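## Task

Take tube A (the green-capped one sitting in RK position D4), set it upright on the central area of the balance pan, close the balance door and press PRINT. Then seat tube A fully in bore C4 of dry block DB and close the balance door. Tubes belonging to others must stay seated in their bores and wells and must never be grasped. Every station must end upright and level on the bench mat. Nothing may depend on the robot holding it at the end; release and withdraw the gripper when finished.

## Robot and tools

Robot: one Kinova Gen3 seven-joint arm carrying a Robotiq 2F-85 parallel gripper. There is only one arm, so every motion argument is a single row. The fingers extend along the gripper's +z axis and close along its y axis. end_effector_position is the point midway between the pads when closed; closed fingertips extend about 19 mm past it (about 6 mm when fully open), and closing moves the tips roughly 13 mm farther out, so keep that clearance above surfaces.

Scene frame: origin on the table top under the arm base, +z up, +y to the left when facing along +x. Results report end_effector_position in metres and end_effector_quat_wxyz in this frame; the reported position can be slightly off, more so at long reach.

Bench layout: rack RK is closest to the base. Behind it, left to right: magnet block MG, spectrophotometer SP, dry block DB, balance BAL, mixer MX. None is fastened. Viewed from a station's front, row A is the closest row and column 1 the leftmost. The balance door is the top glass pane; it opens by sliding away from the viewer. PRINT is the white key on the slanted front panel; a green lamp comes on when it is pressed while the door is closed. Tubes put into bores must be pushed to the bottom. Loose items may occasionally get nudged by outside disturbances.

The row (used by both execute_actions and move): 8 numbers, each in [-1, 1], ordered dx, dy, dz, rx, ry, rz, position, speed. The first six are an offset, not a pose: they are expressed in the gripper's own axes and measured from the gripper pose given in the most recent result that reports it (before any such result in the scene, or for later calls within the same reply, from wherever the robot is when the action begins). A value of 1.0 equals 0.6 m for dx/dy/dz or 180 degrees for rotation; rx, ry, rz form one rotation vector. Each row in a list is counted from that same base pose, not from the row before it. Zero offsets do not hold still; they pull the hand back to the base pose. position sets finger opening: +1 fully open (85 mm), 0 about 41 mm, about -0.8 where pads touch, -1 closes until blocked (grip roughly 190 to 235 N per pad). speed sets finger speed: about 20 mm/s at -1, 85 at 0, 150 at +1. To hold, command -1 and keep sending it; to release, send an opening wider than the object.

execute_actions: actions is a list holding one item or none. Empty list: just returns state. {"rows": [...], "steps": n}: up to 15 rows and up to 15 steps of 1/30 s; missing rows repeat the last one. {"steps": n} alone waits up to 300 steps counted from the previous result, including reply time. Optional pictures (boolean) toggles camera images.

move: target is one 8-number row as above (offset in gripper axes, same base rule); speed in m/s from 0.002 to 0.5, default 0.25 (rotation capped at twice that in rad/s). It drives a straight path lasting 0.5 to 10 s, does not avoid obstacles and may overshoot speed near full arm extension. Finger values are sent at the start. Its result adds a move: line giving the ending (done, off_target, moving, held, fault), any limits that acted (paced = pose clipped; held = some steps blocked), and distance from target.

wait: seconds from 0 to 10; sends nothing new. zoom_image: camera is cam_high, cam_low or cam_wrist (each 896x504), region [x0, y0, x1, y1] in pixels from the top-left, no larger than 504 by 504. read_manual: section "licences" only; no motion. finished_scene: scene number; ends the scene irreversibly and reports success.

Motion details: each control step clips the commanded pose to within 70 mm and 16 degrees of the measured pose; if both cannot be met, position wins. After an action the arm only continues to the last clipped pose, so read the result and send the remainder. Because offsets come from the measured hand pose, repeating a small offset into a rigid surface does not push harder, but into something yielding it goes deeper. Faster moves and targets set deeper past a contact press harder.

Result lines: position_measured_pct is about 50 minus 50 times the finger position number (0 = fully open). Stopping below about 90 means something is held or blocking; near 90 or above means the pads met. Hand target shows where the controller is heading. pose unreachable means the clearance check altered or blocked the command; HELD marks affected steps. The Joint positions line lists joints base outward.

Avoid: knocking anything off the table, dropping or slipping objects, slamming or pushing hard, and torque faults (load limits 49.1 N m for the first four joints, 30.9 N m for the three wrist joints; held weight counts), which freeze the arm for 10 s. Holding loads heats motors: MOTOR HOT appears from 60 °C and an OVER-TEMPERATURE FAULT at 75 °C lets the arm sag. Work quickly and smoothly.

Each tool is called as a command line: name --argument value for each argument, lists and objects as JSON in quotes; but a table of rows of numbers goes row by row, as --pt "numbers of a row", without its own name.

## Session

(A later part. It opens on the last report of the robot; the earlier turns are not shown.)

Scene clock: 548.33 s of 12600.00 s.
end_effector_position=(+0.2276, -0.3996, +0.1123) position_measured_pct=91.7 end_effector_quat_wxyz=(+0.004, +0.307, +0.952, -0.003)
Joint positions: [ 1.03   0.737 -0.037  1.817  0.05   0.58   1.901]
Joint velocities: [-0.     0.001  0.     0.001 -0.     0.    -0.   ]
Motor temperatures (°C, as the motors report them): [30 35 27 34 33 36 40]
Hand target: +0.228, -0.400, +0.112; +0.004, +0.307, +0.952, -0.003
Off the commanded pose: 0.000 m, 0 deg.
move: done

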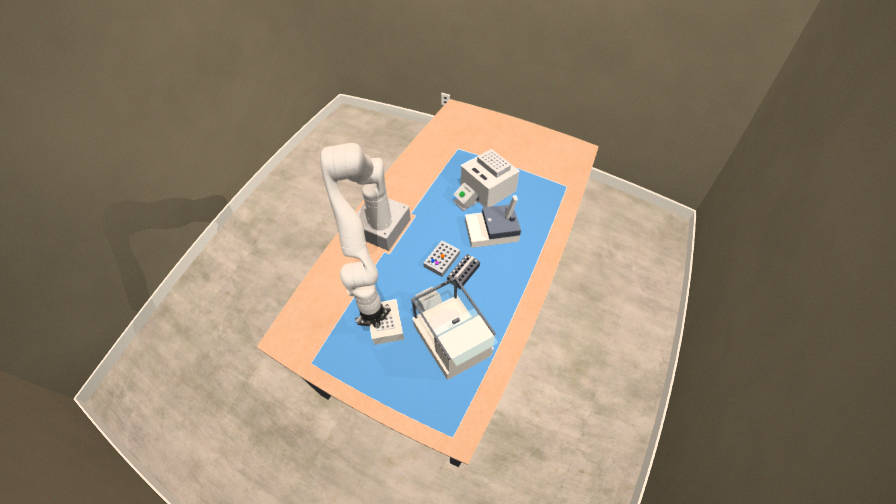

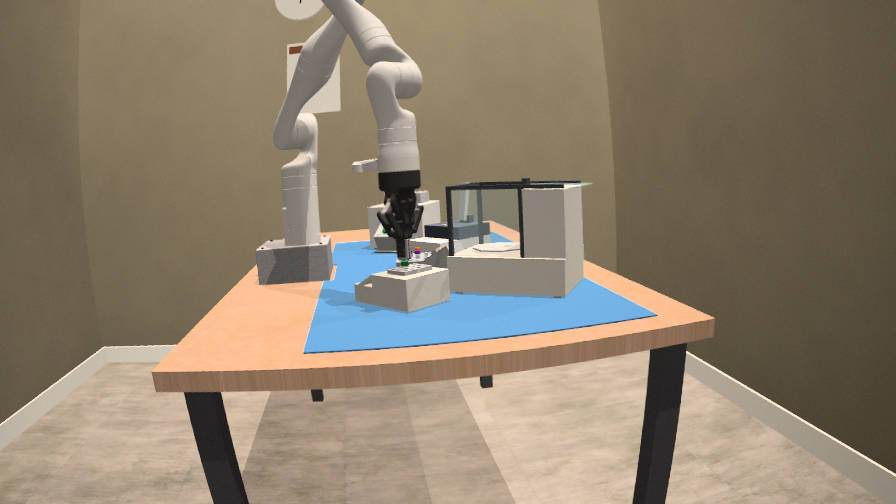

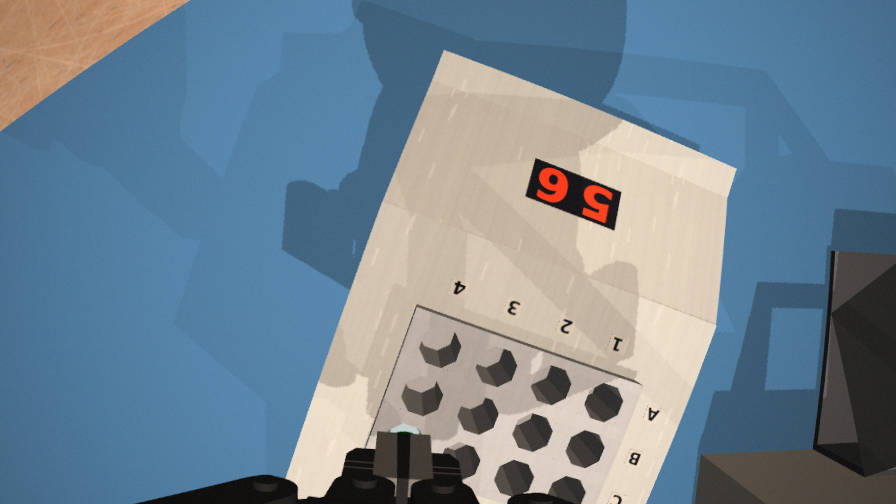

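move --target '[0,0,0.008,0,0,0,-1,0]' --speed 0.003

zoom_image --camera "cam_low" --region '[340,200,480,300]'

Scene clock: 552.57 s of 12600.00 s.
end_effector_position=(+0.2278, -0.4000, +0.1095) position_measured_pct=91.7 end_effector_quat_wxyz=(+0.004, +0.307, +0.952, -0.004)
Joint positions: [ 1.029  0.743 -0.037  1.819  0.051  0.571  1.9  ]
Joint velocities: [-0.    -0.     0.    -0.001  0.     0.001 -0.002]
Motor temperatures (°C, as the motors report them): [30 35 27 34 33 36 40]
Hand target: +0.228, -0.400, +0.108; +0.004, +0.307, +0.952, -0.003
Off the commanded pose: 0.002 m, 0 deg.
move: done

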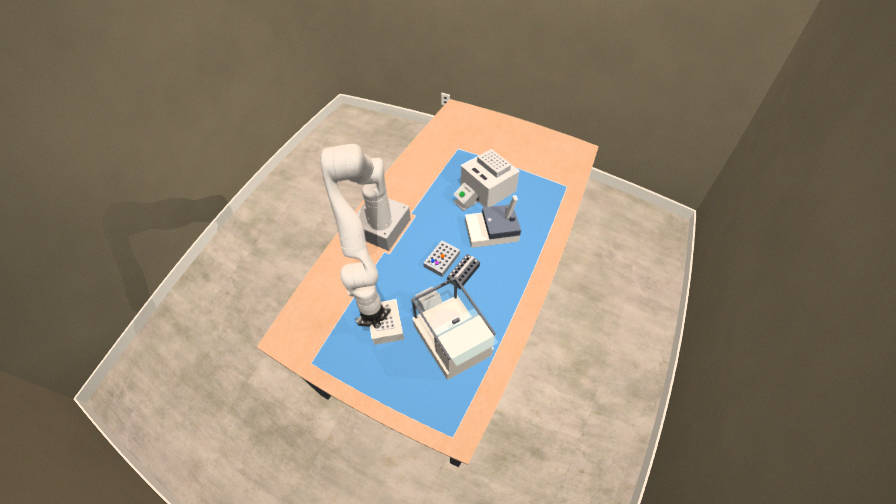

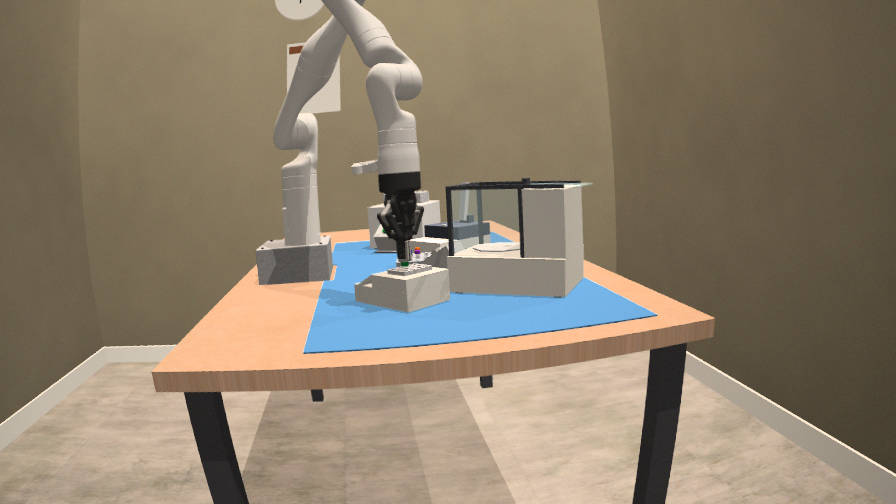

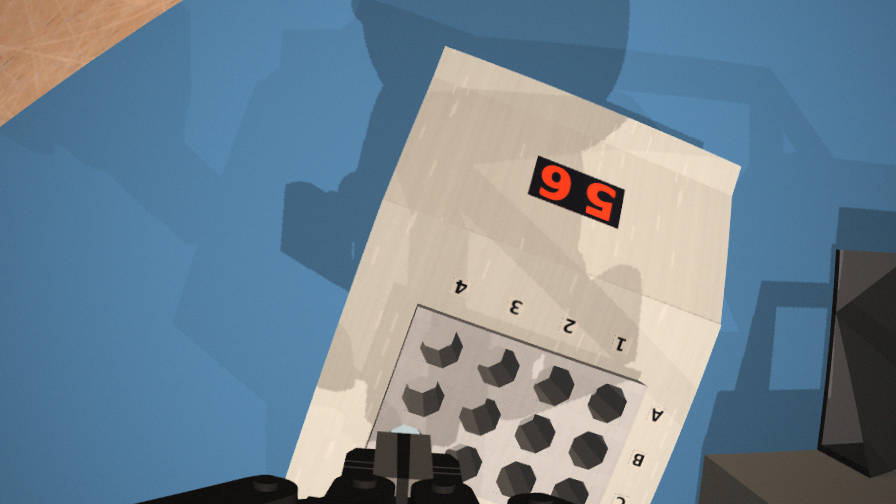

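Region (340, 200, 480, 300) of cam_low's 896x504 image, scaled by 3.600, with more detail than that image has; it fills the top 360 rows of this view, and the rest is white.

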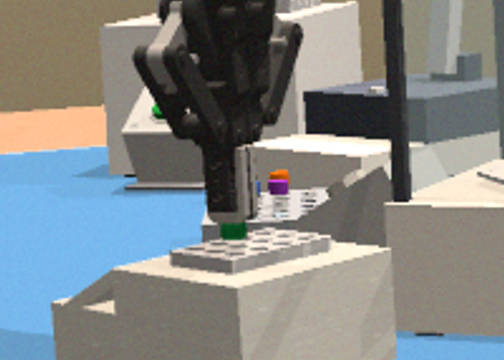

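move --target '[0,0,-0.28,0,0,0,-0.1,0]' --speed 0.15

move --target '[-0.282,0.364,0,0,0,0,-0.1,0]' --speed 0.2

Scene clock: 577.03 s of 12600.00 s.
end_effector_position=(+0.2267, -0.3978, +0.2771) position_measured_pct=54.8 end_effector_quat_wxyz=(+0.005, +0.307, +0.952, -0.004)
Joint positions: [ 1.035  0.458 -0.045  1.658  0.026  1.017  1.922]
Joint velocities: [-0.    -0.002  0.    -0.003  0.     0.002 -0.   ]
Motor temperatures (°C, as the motors report them): [30 35 27 34 33 36 40]
Hand target: +0.227, -0.398, +0.277; +0.005, +0.307, +0.952, -0.004
Off the commanded pose: 0.001 m, 0 deg.
move: done

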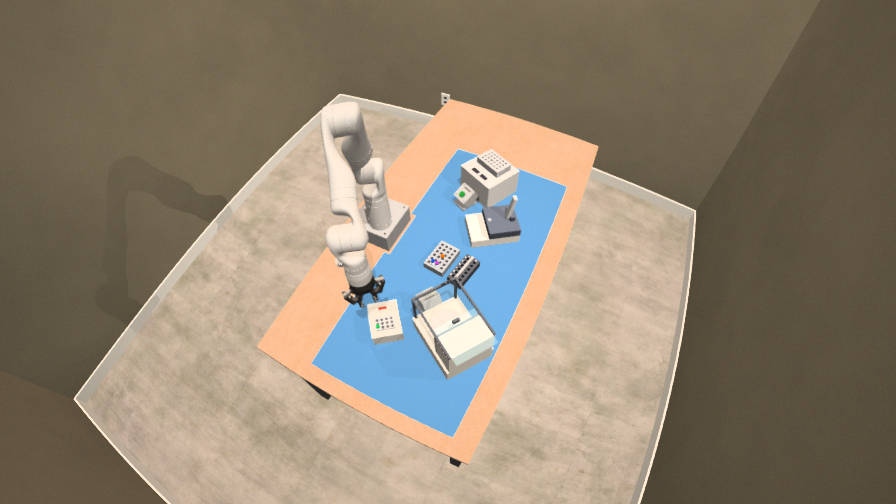

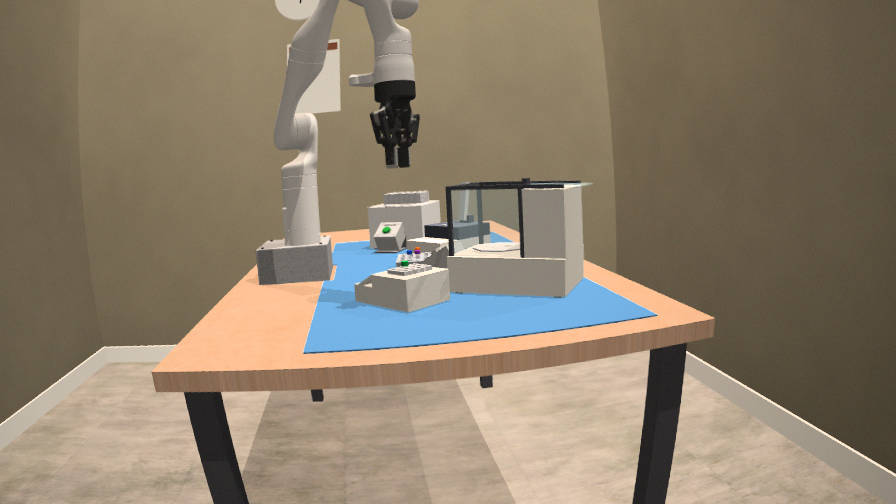

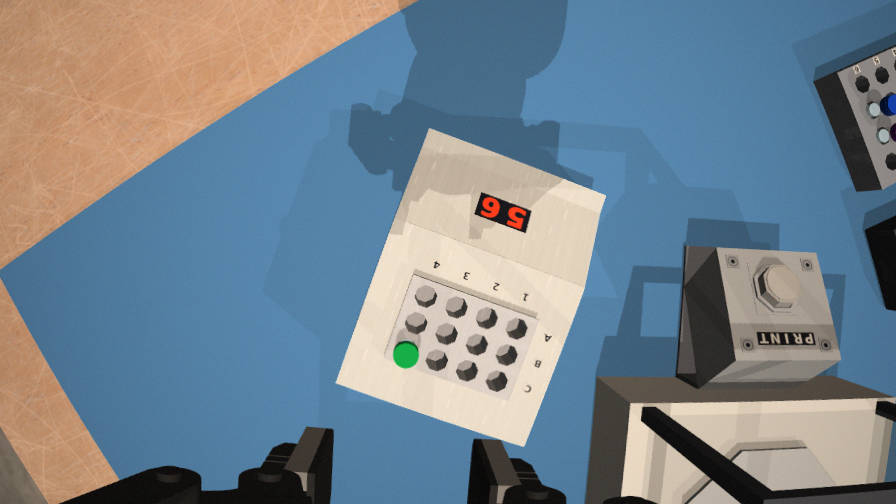

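Scene clock: 578.93 s of 12600.00 s.
end_effector_position=(+0.4907, -0.3189, +0.2785) position_measured_pct=54.8 end_effector_quat_wxyz=(+0.004, +0.306, +0.952, -0.004)
Joint positions: [ 0.574  0.74  -0.075  1.14   0.061  1.256  1.44 ]
Joint velocities: [-0.004  0.008 -0.    -0.006 -0.     0.005 -0.001]
Motor temperatures (°C, as the motors report them): [30 35 27 34 33 36 40]
Hand target: +0.491, -0.319, +0.278; +0.004, +0.306, +0.952, -0.004
Off the commanded pose: 0.001 m, 0 deg.
move: done

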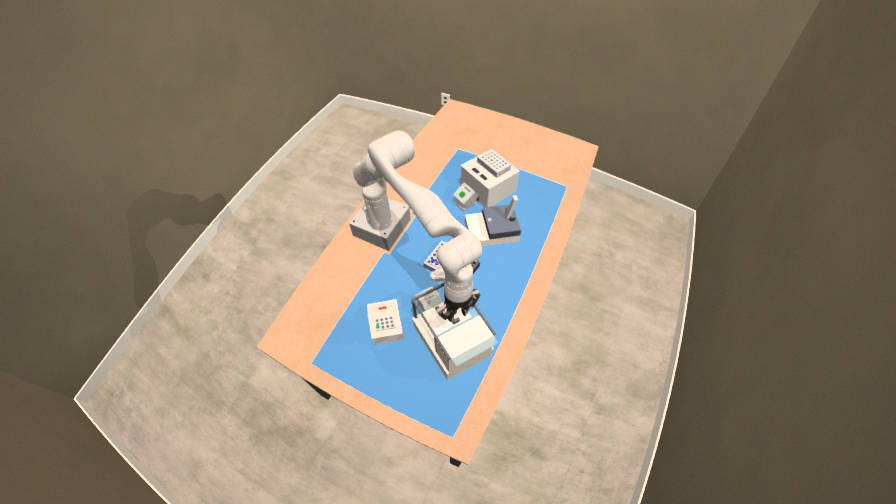

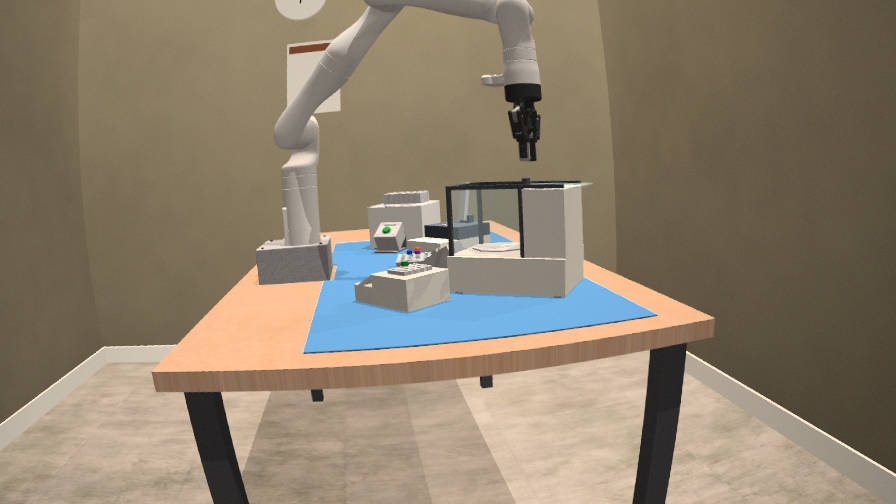

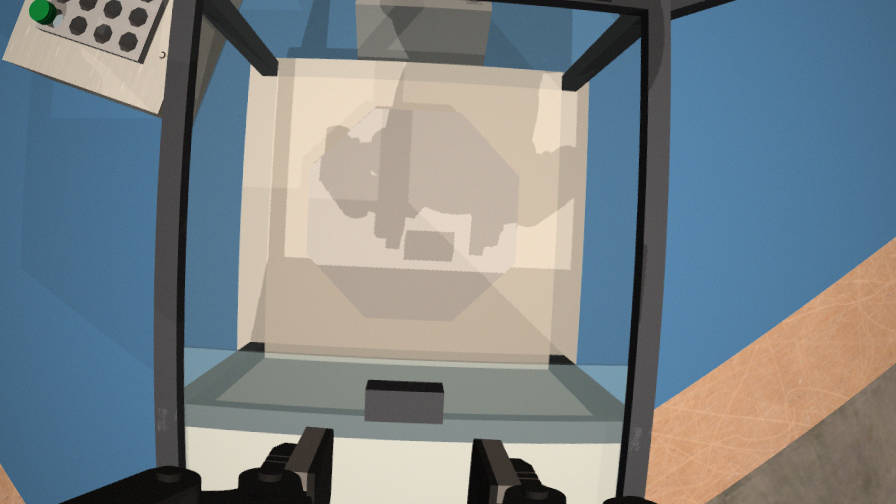

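move --target '[-0.0057,-0.0005,0.055,0,0,0.003,-0.1,0]' --speed 0.05

Scene clock: 584.77 s of 12600.00 s.
end_effector_position=(+0.4936, -0.3216, +0.2457) position_measured_pct=54.8 end_effector_quat_wxyz=(+0.005, +0.311, +0.950, -0.004)
Joint positions: [ 0.574  0.778 -0.072  1.176  0.063  1.182  1.43 ]
Joint velocities: [ 0.     0.002  0.    -0.001 -0.    -0.001 -0.001]
Motor temperatures (°C, as the motors report them): [30 35 27 34 33 36 40]
Hand target: +0.494, -0.322, +0.246; +0.004, +0.311, +0.950, -0.004
Off the commanded pose: 0.000 m, 0 deg.
move: done

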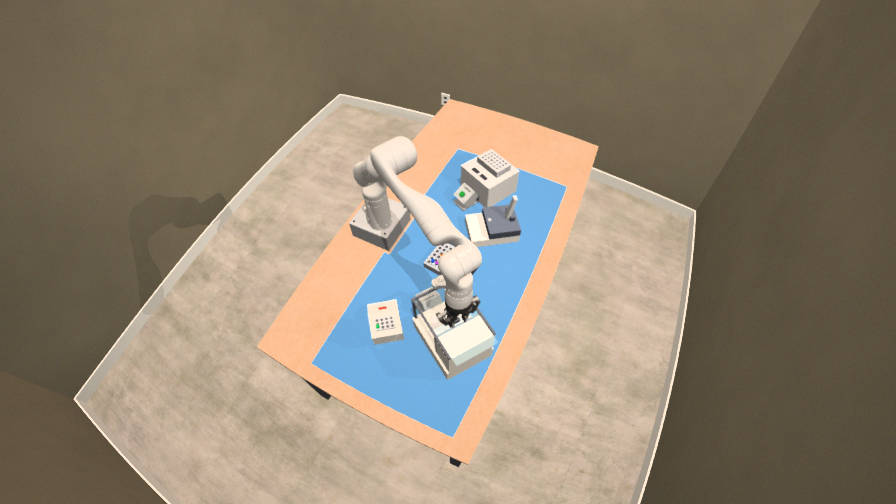

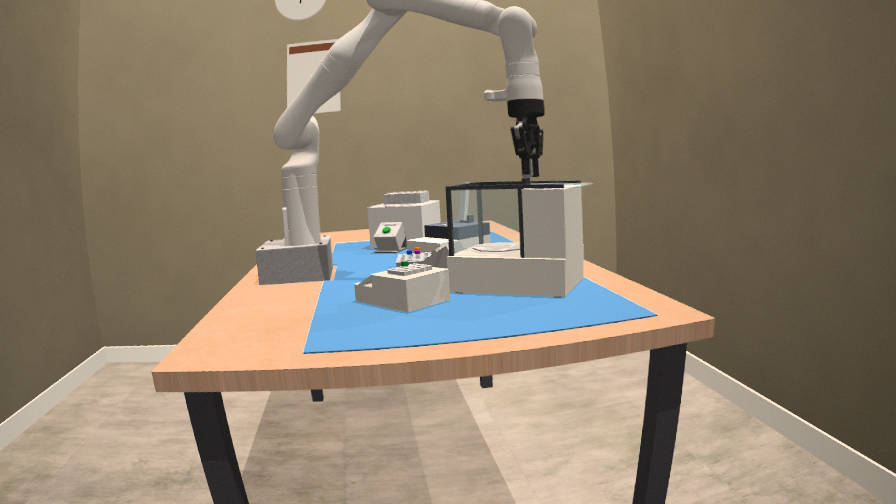

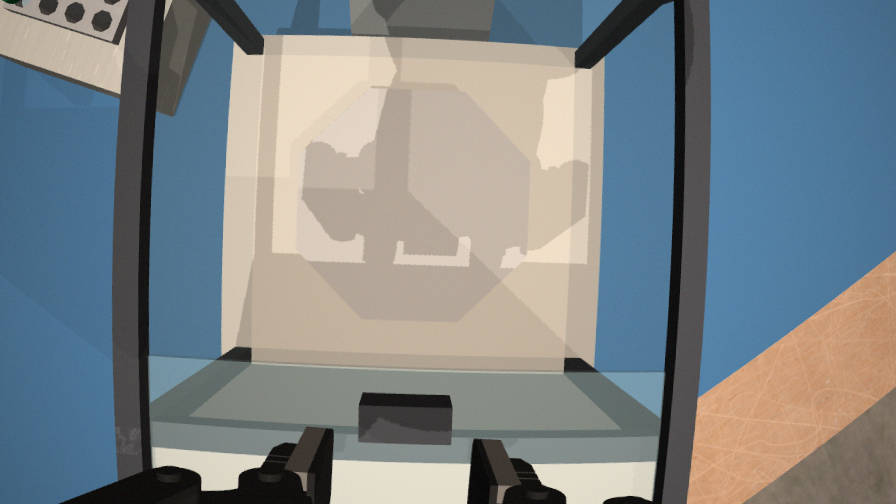

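move --target '[0,0.0005,0.0165,0,0,0,-0.1,0]' --speed 0.01

move --target '[0,0,0,0,0,0,-0.5,-0.5]'

Scene clock: 588.33 s of 12600.00 s.
end_effector_position=(+0.4938, -0.3215, +0.2359) position_measured_pct=54.8 end_effector_quat_wxyz=(+0.005, +0.311, +0.950, -0.004)
Joint positions: [ 0.574  0.788 -0.072  1.19   0.064  1.158  1.429]
Joint velocities: [-0.     0.001  0.001  0.003  0.001 -0.004 -0.   ]
Motor temperatures (°C, as the motors report them): [30 35 27 34 33 36 40]
Hand target: +0.494, -0.321, +0.236; +0.005, +0.311, +0.950, -0.004
Off the commanded pose: 0.000 m, 0 deg.
move: done

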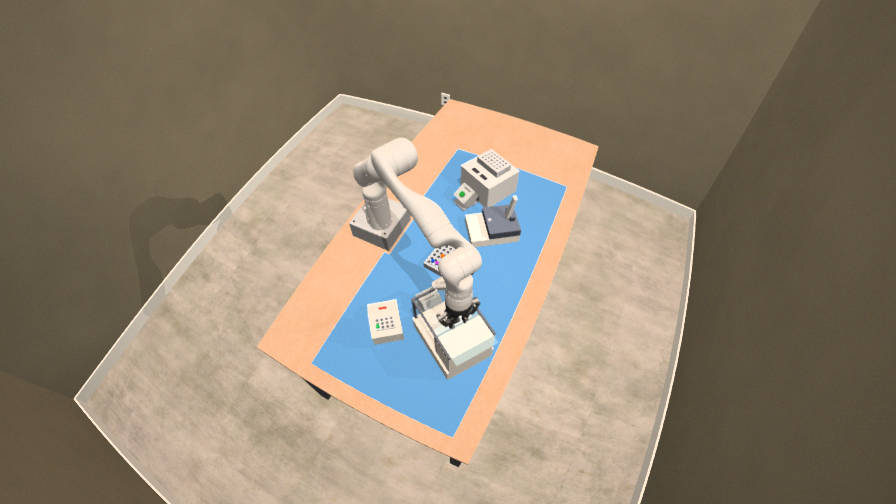

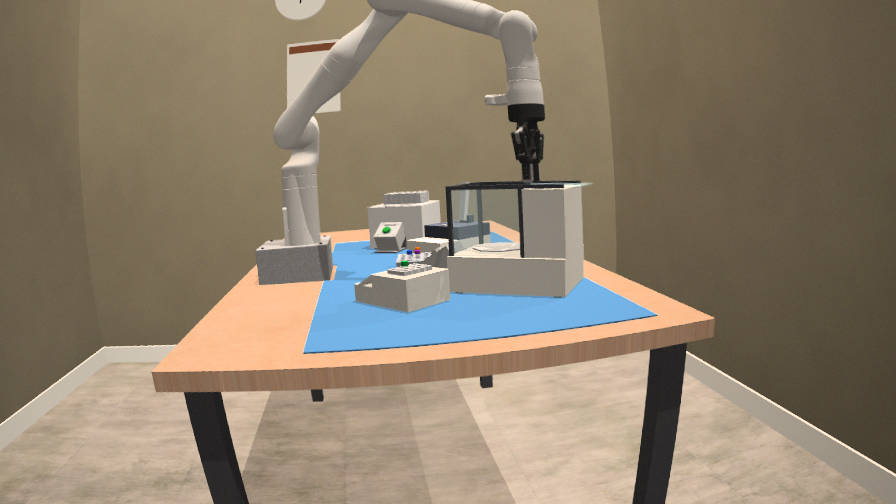

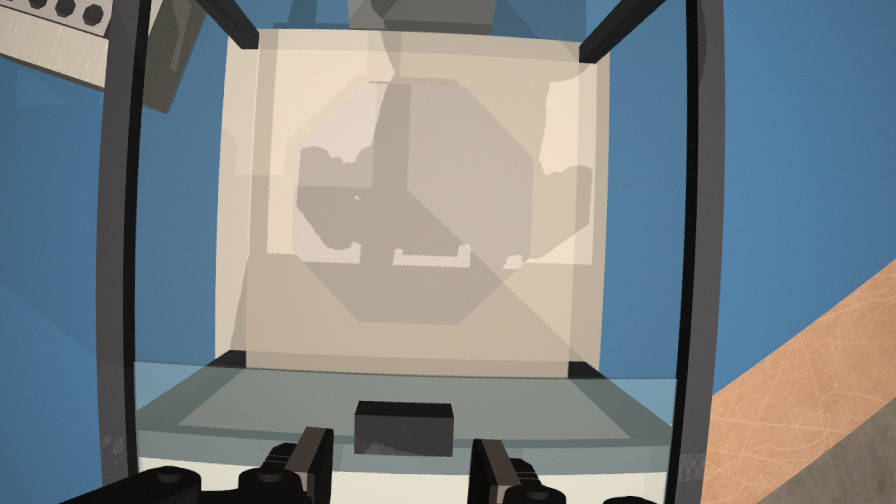

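Scene clock: 588.93 s of 12600.00 s.
end_effector_position=(+0.4939, -0.3215, +0.2362) position_measured_pct=70.6 end_effector_quat_wxyz=(+0.005, +0.311, +0.950, -0.004)
Joint positions: [ 0.574  0.787 -0.072  1.19   0.064  1.159  1.429]
Joint velocities: [ 0.    -0.    -0.001  0.    -0.001  0.    -0.   ]
Motor temperatures (°C, as the motors report them): [30 35 27 34 33 36 40]
Hand target: +0.494, -0.321, +0.236; +0.005, +0.311, +0.950, -0.004
Off the commanded pose: 0.000 m, 0 deg.
move: done

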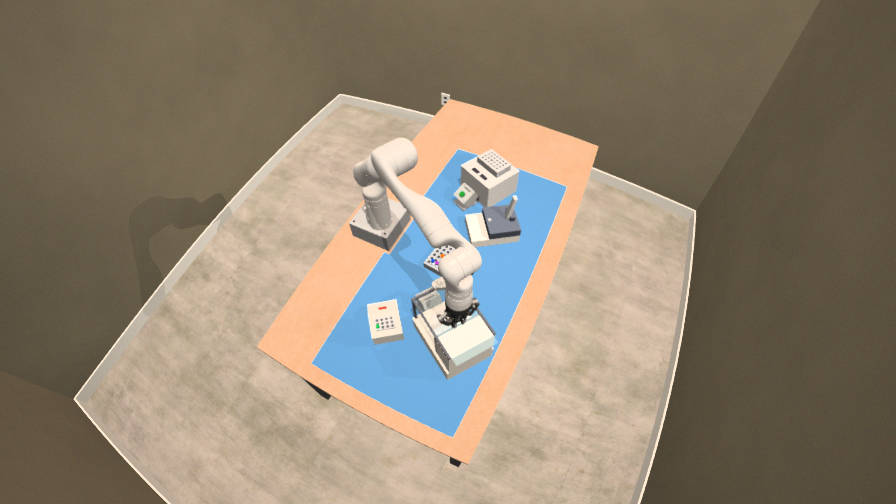

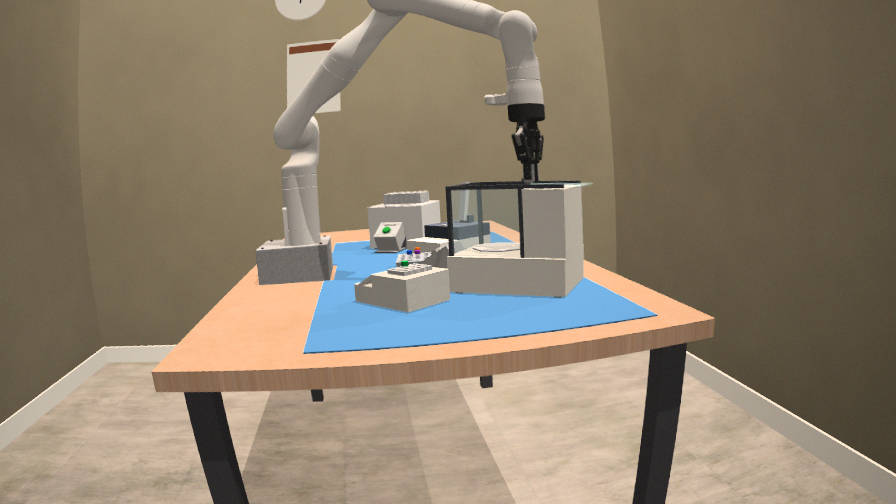

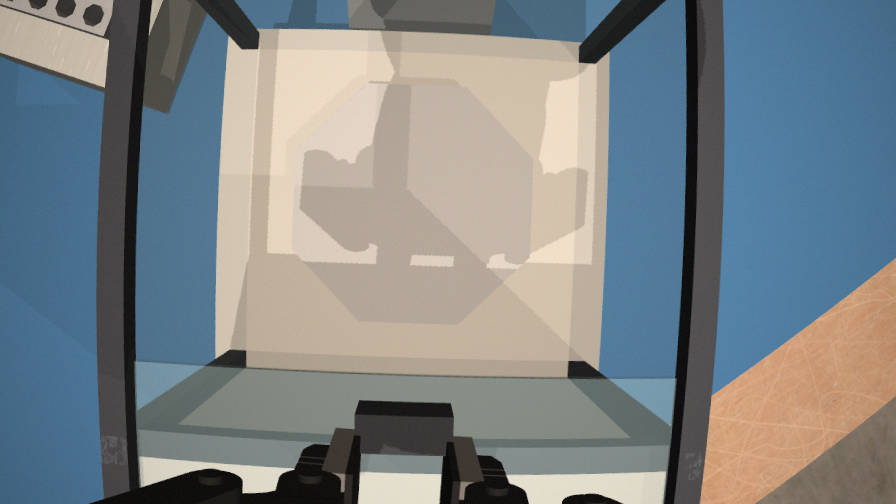

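move --target '[0.19,-0.008,0,0,0,0,-0.5,-0.5]' --speed 0.035

move --target '[0.016,0,0,0,0,0,-0.5,-0.5]' --speed 0.005

Scene clock: 596.90 s of 12600.00 s.
end_effector_position=(+0.3998, -0.2590, +0.2357) position_measured_pct=70.6 end_effector_quat_wxyz=(+0.006, +0.311, +0.950, -0.005)
Joint positions: [ 0.581  0.549 -0.085  1.656  0.065  0.927  1.4  ]
Joint velocities: [ 0.    -0.004  0.002  0.005 -0.001 -0.003 -0.001]
Motor temperatures (°C, as the motors report them): [30 35 27 34 33 36 40]
Hand target: +0.399, -0.258, +0.235; +0.005, +0.311, +0.950, -0.004
Off the commanded pose: 0.001 m, 0 deg.
move: done

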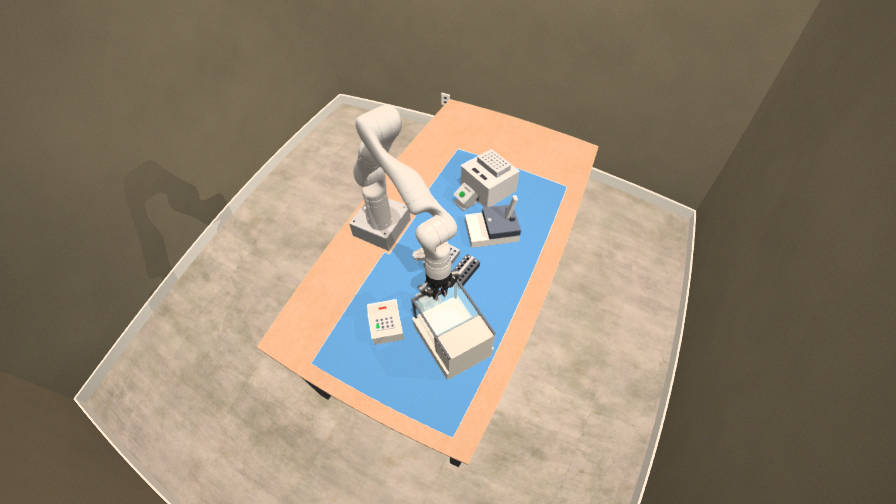

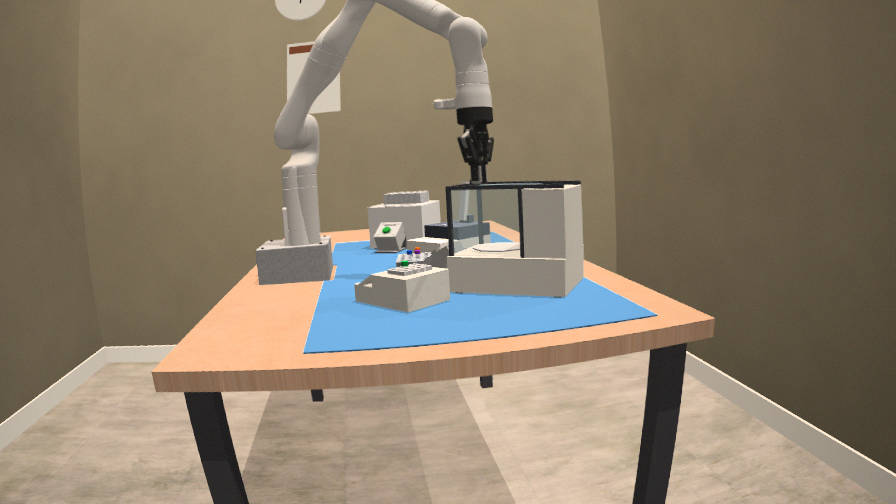

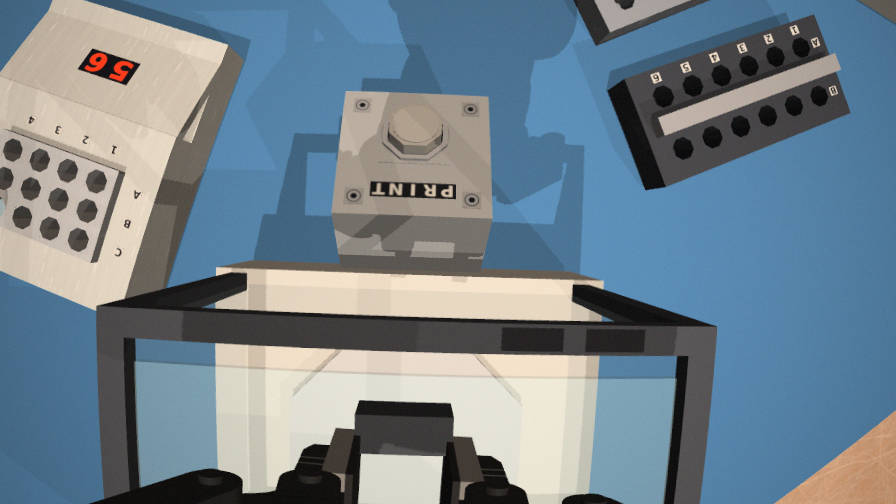

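Scene clock: 599.03 s of 12600.00 s.
end_effector_position=(+0.3936, -0.2548, +0.2359) position_measured_pct=70.6 end_effector_quat_wxyz=(+0.009, +0.311, +0.950, -0.006)
Joint positions: [ 0.581  0.532 -0.086  1.688  0.066  0.908  1.397]
Joint velocities: [ 0.    -0.001 -0.001  0.001 -0.001 -0.002 -0.002]
Motor temperatures (°C, as the motors report them): [30 35 27 34 33 36 40]
Hand target: +0.392, -0.253, +0.236; +0.006, +0.311, +0.950, -0.005
Off the commanded pose: 0.002 m, 0 deg.
move: done

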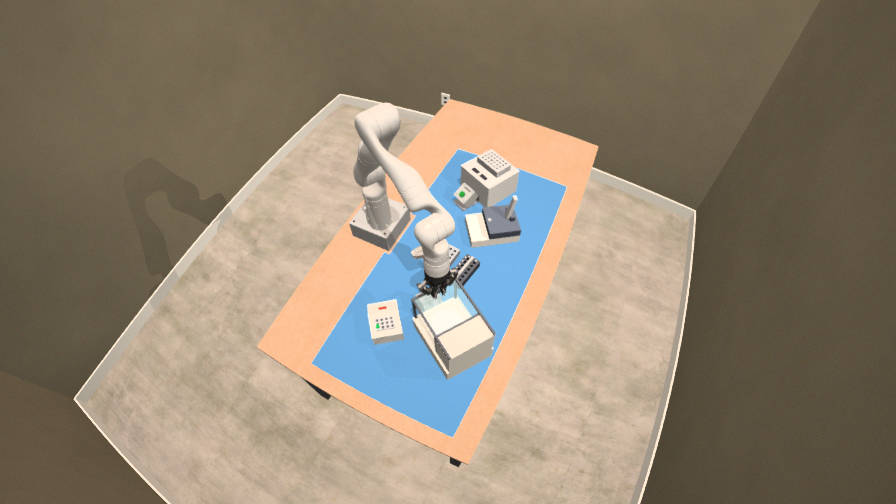

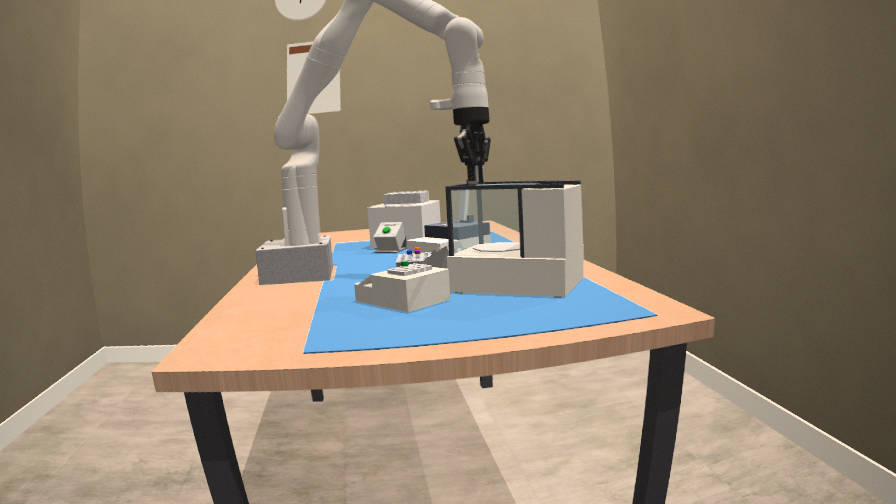

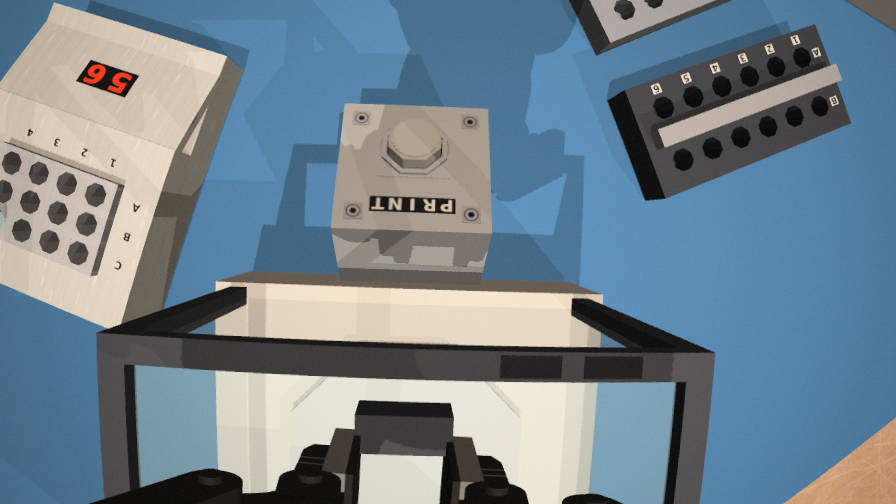

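Door is shut against its stop. Release and clear.

move --target '[-0.002,0,0,0,0,0,-0.1,0]'

move --target '[0,0,-0.15,0,0,0,-0.1,0]' --speed 0.1

Scene clock: 602.47 s of 12600.00 s.
end_effector_position=(+0.3946, -0.2555, +0.2359) position_measured_pct=54.8 end_effector_quat_wxyz=(+0.009, +0.311, +0.950, -0.006)
Joint positions: [ 0.581  0.534 -0.086  1.683  0.066  0.91   1.397]
Joint velocities: [ 0.     0.    -0.001 -0.002  0.001  0.    -0.   ]
Motor temperatures (°C, as the motors report them): [30 35 27 34 33 36 40]
Hand target: +0.395, -0.256, +0.236; +0.009, +0.311, +0.950, -0.006
Off the commanded pose: 0.000 m, 0 deg.
move: done

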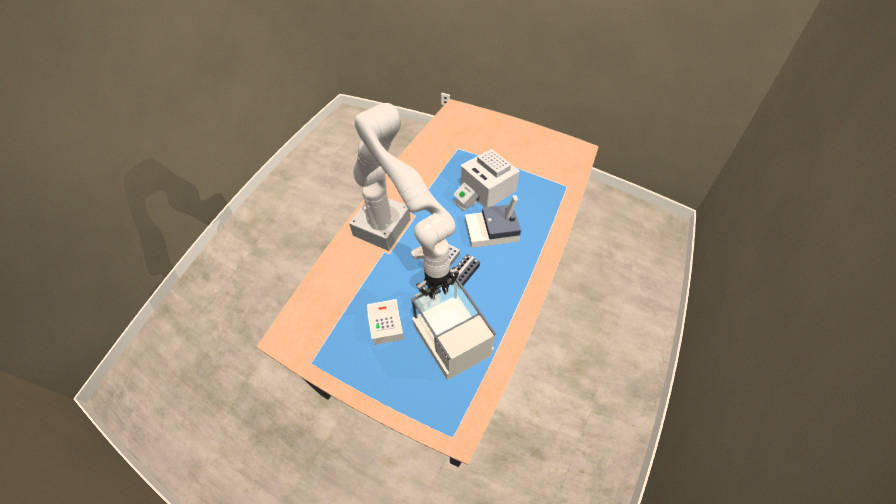

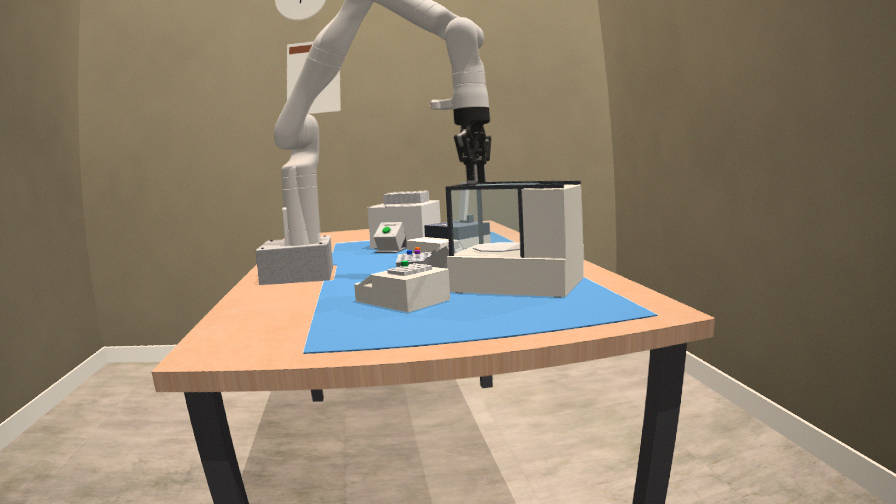

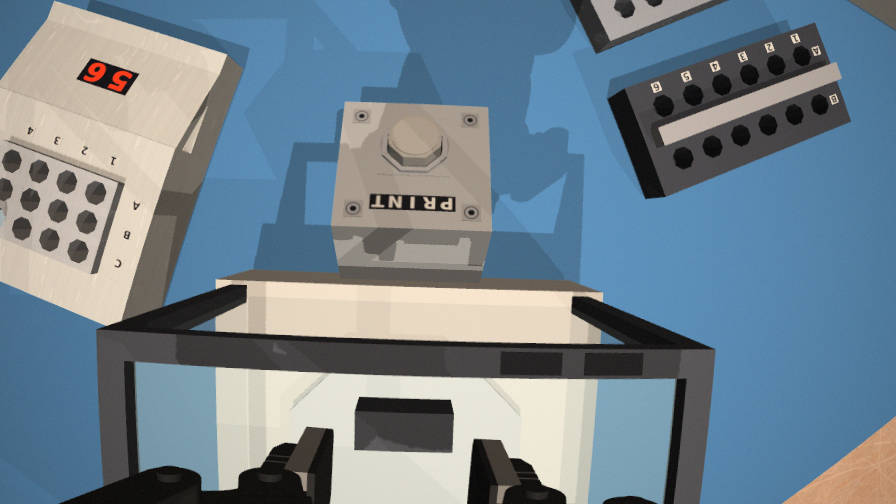

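Scene clock: 603.77 s of 12600.00 s.
end_effector_position=(+0.3933, -0.2539, +0.3256) position_measured_pct=54.8 end_effector_quat_wxyz=(+0.009, +0.311, +0.950, -0.005)
Joint positions: [ 0.582  0.424 -0.089  1.541  0.049  1.161  1.412]
Joint velocities: [-0.    -0.002  0.    -0.003 -0.     0.003  0.   ]
Motor temperatures (°C, as the motors report them): [30 35 27 34 33 36 40]
Hand target: +0.393, -0.254, +0.326; +0.009, +0.311, +0.950, -0.005
Off the commanded pose: 0.000 m, 0 deg.
move: done

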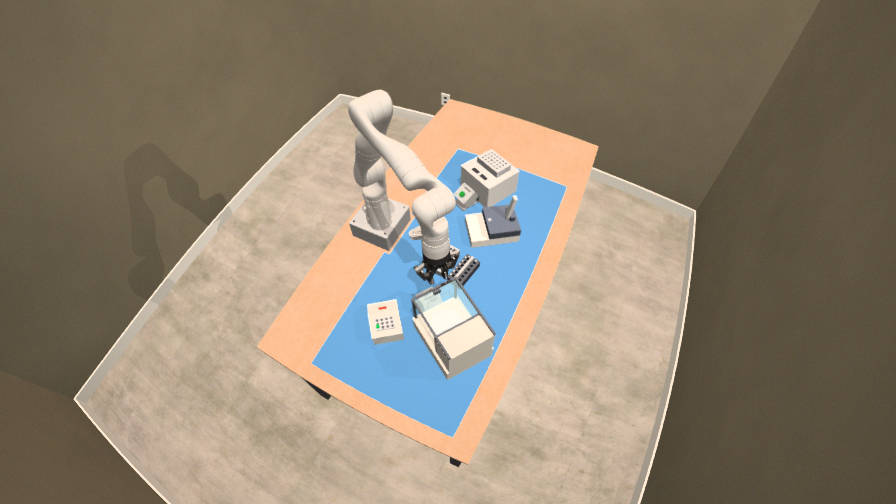

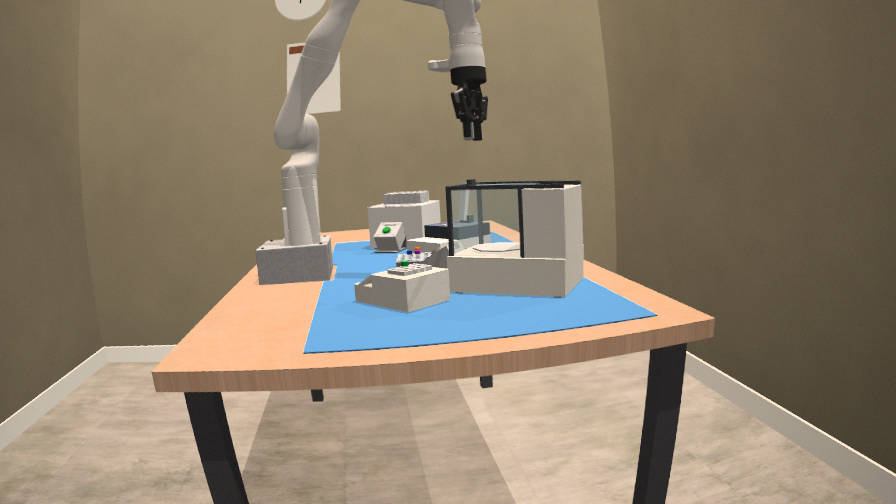

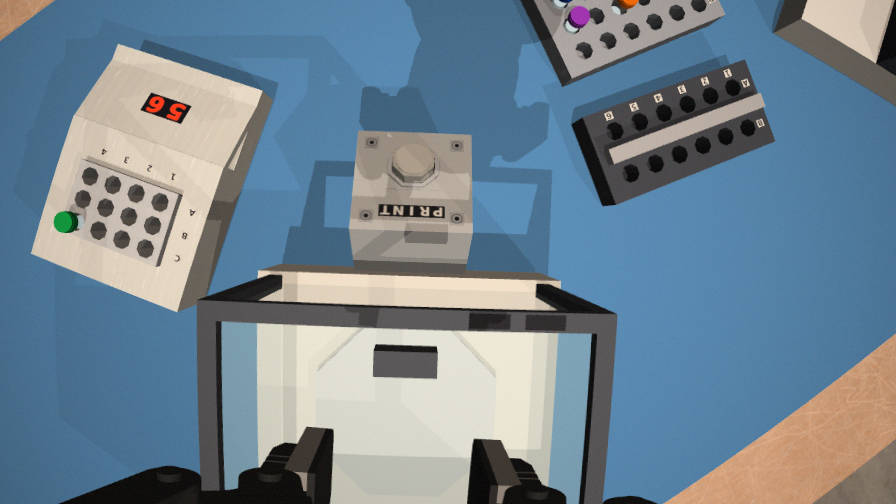

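finished_scene --scene 2

The scene is finished: the task was done.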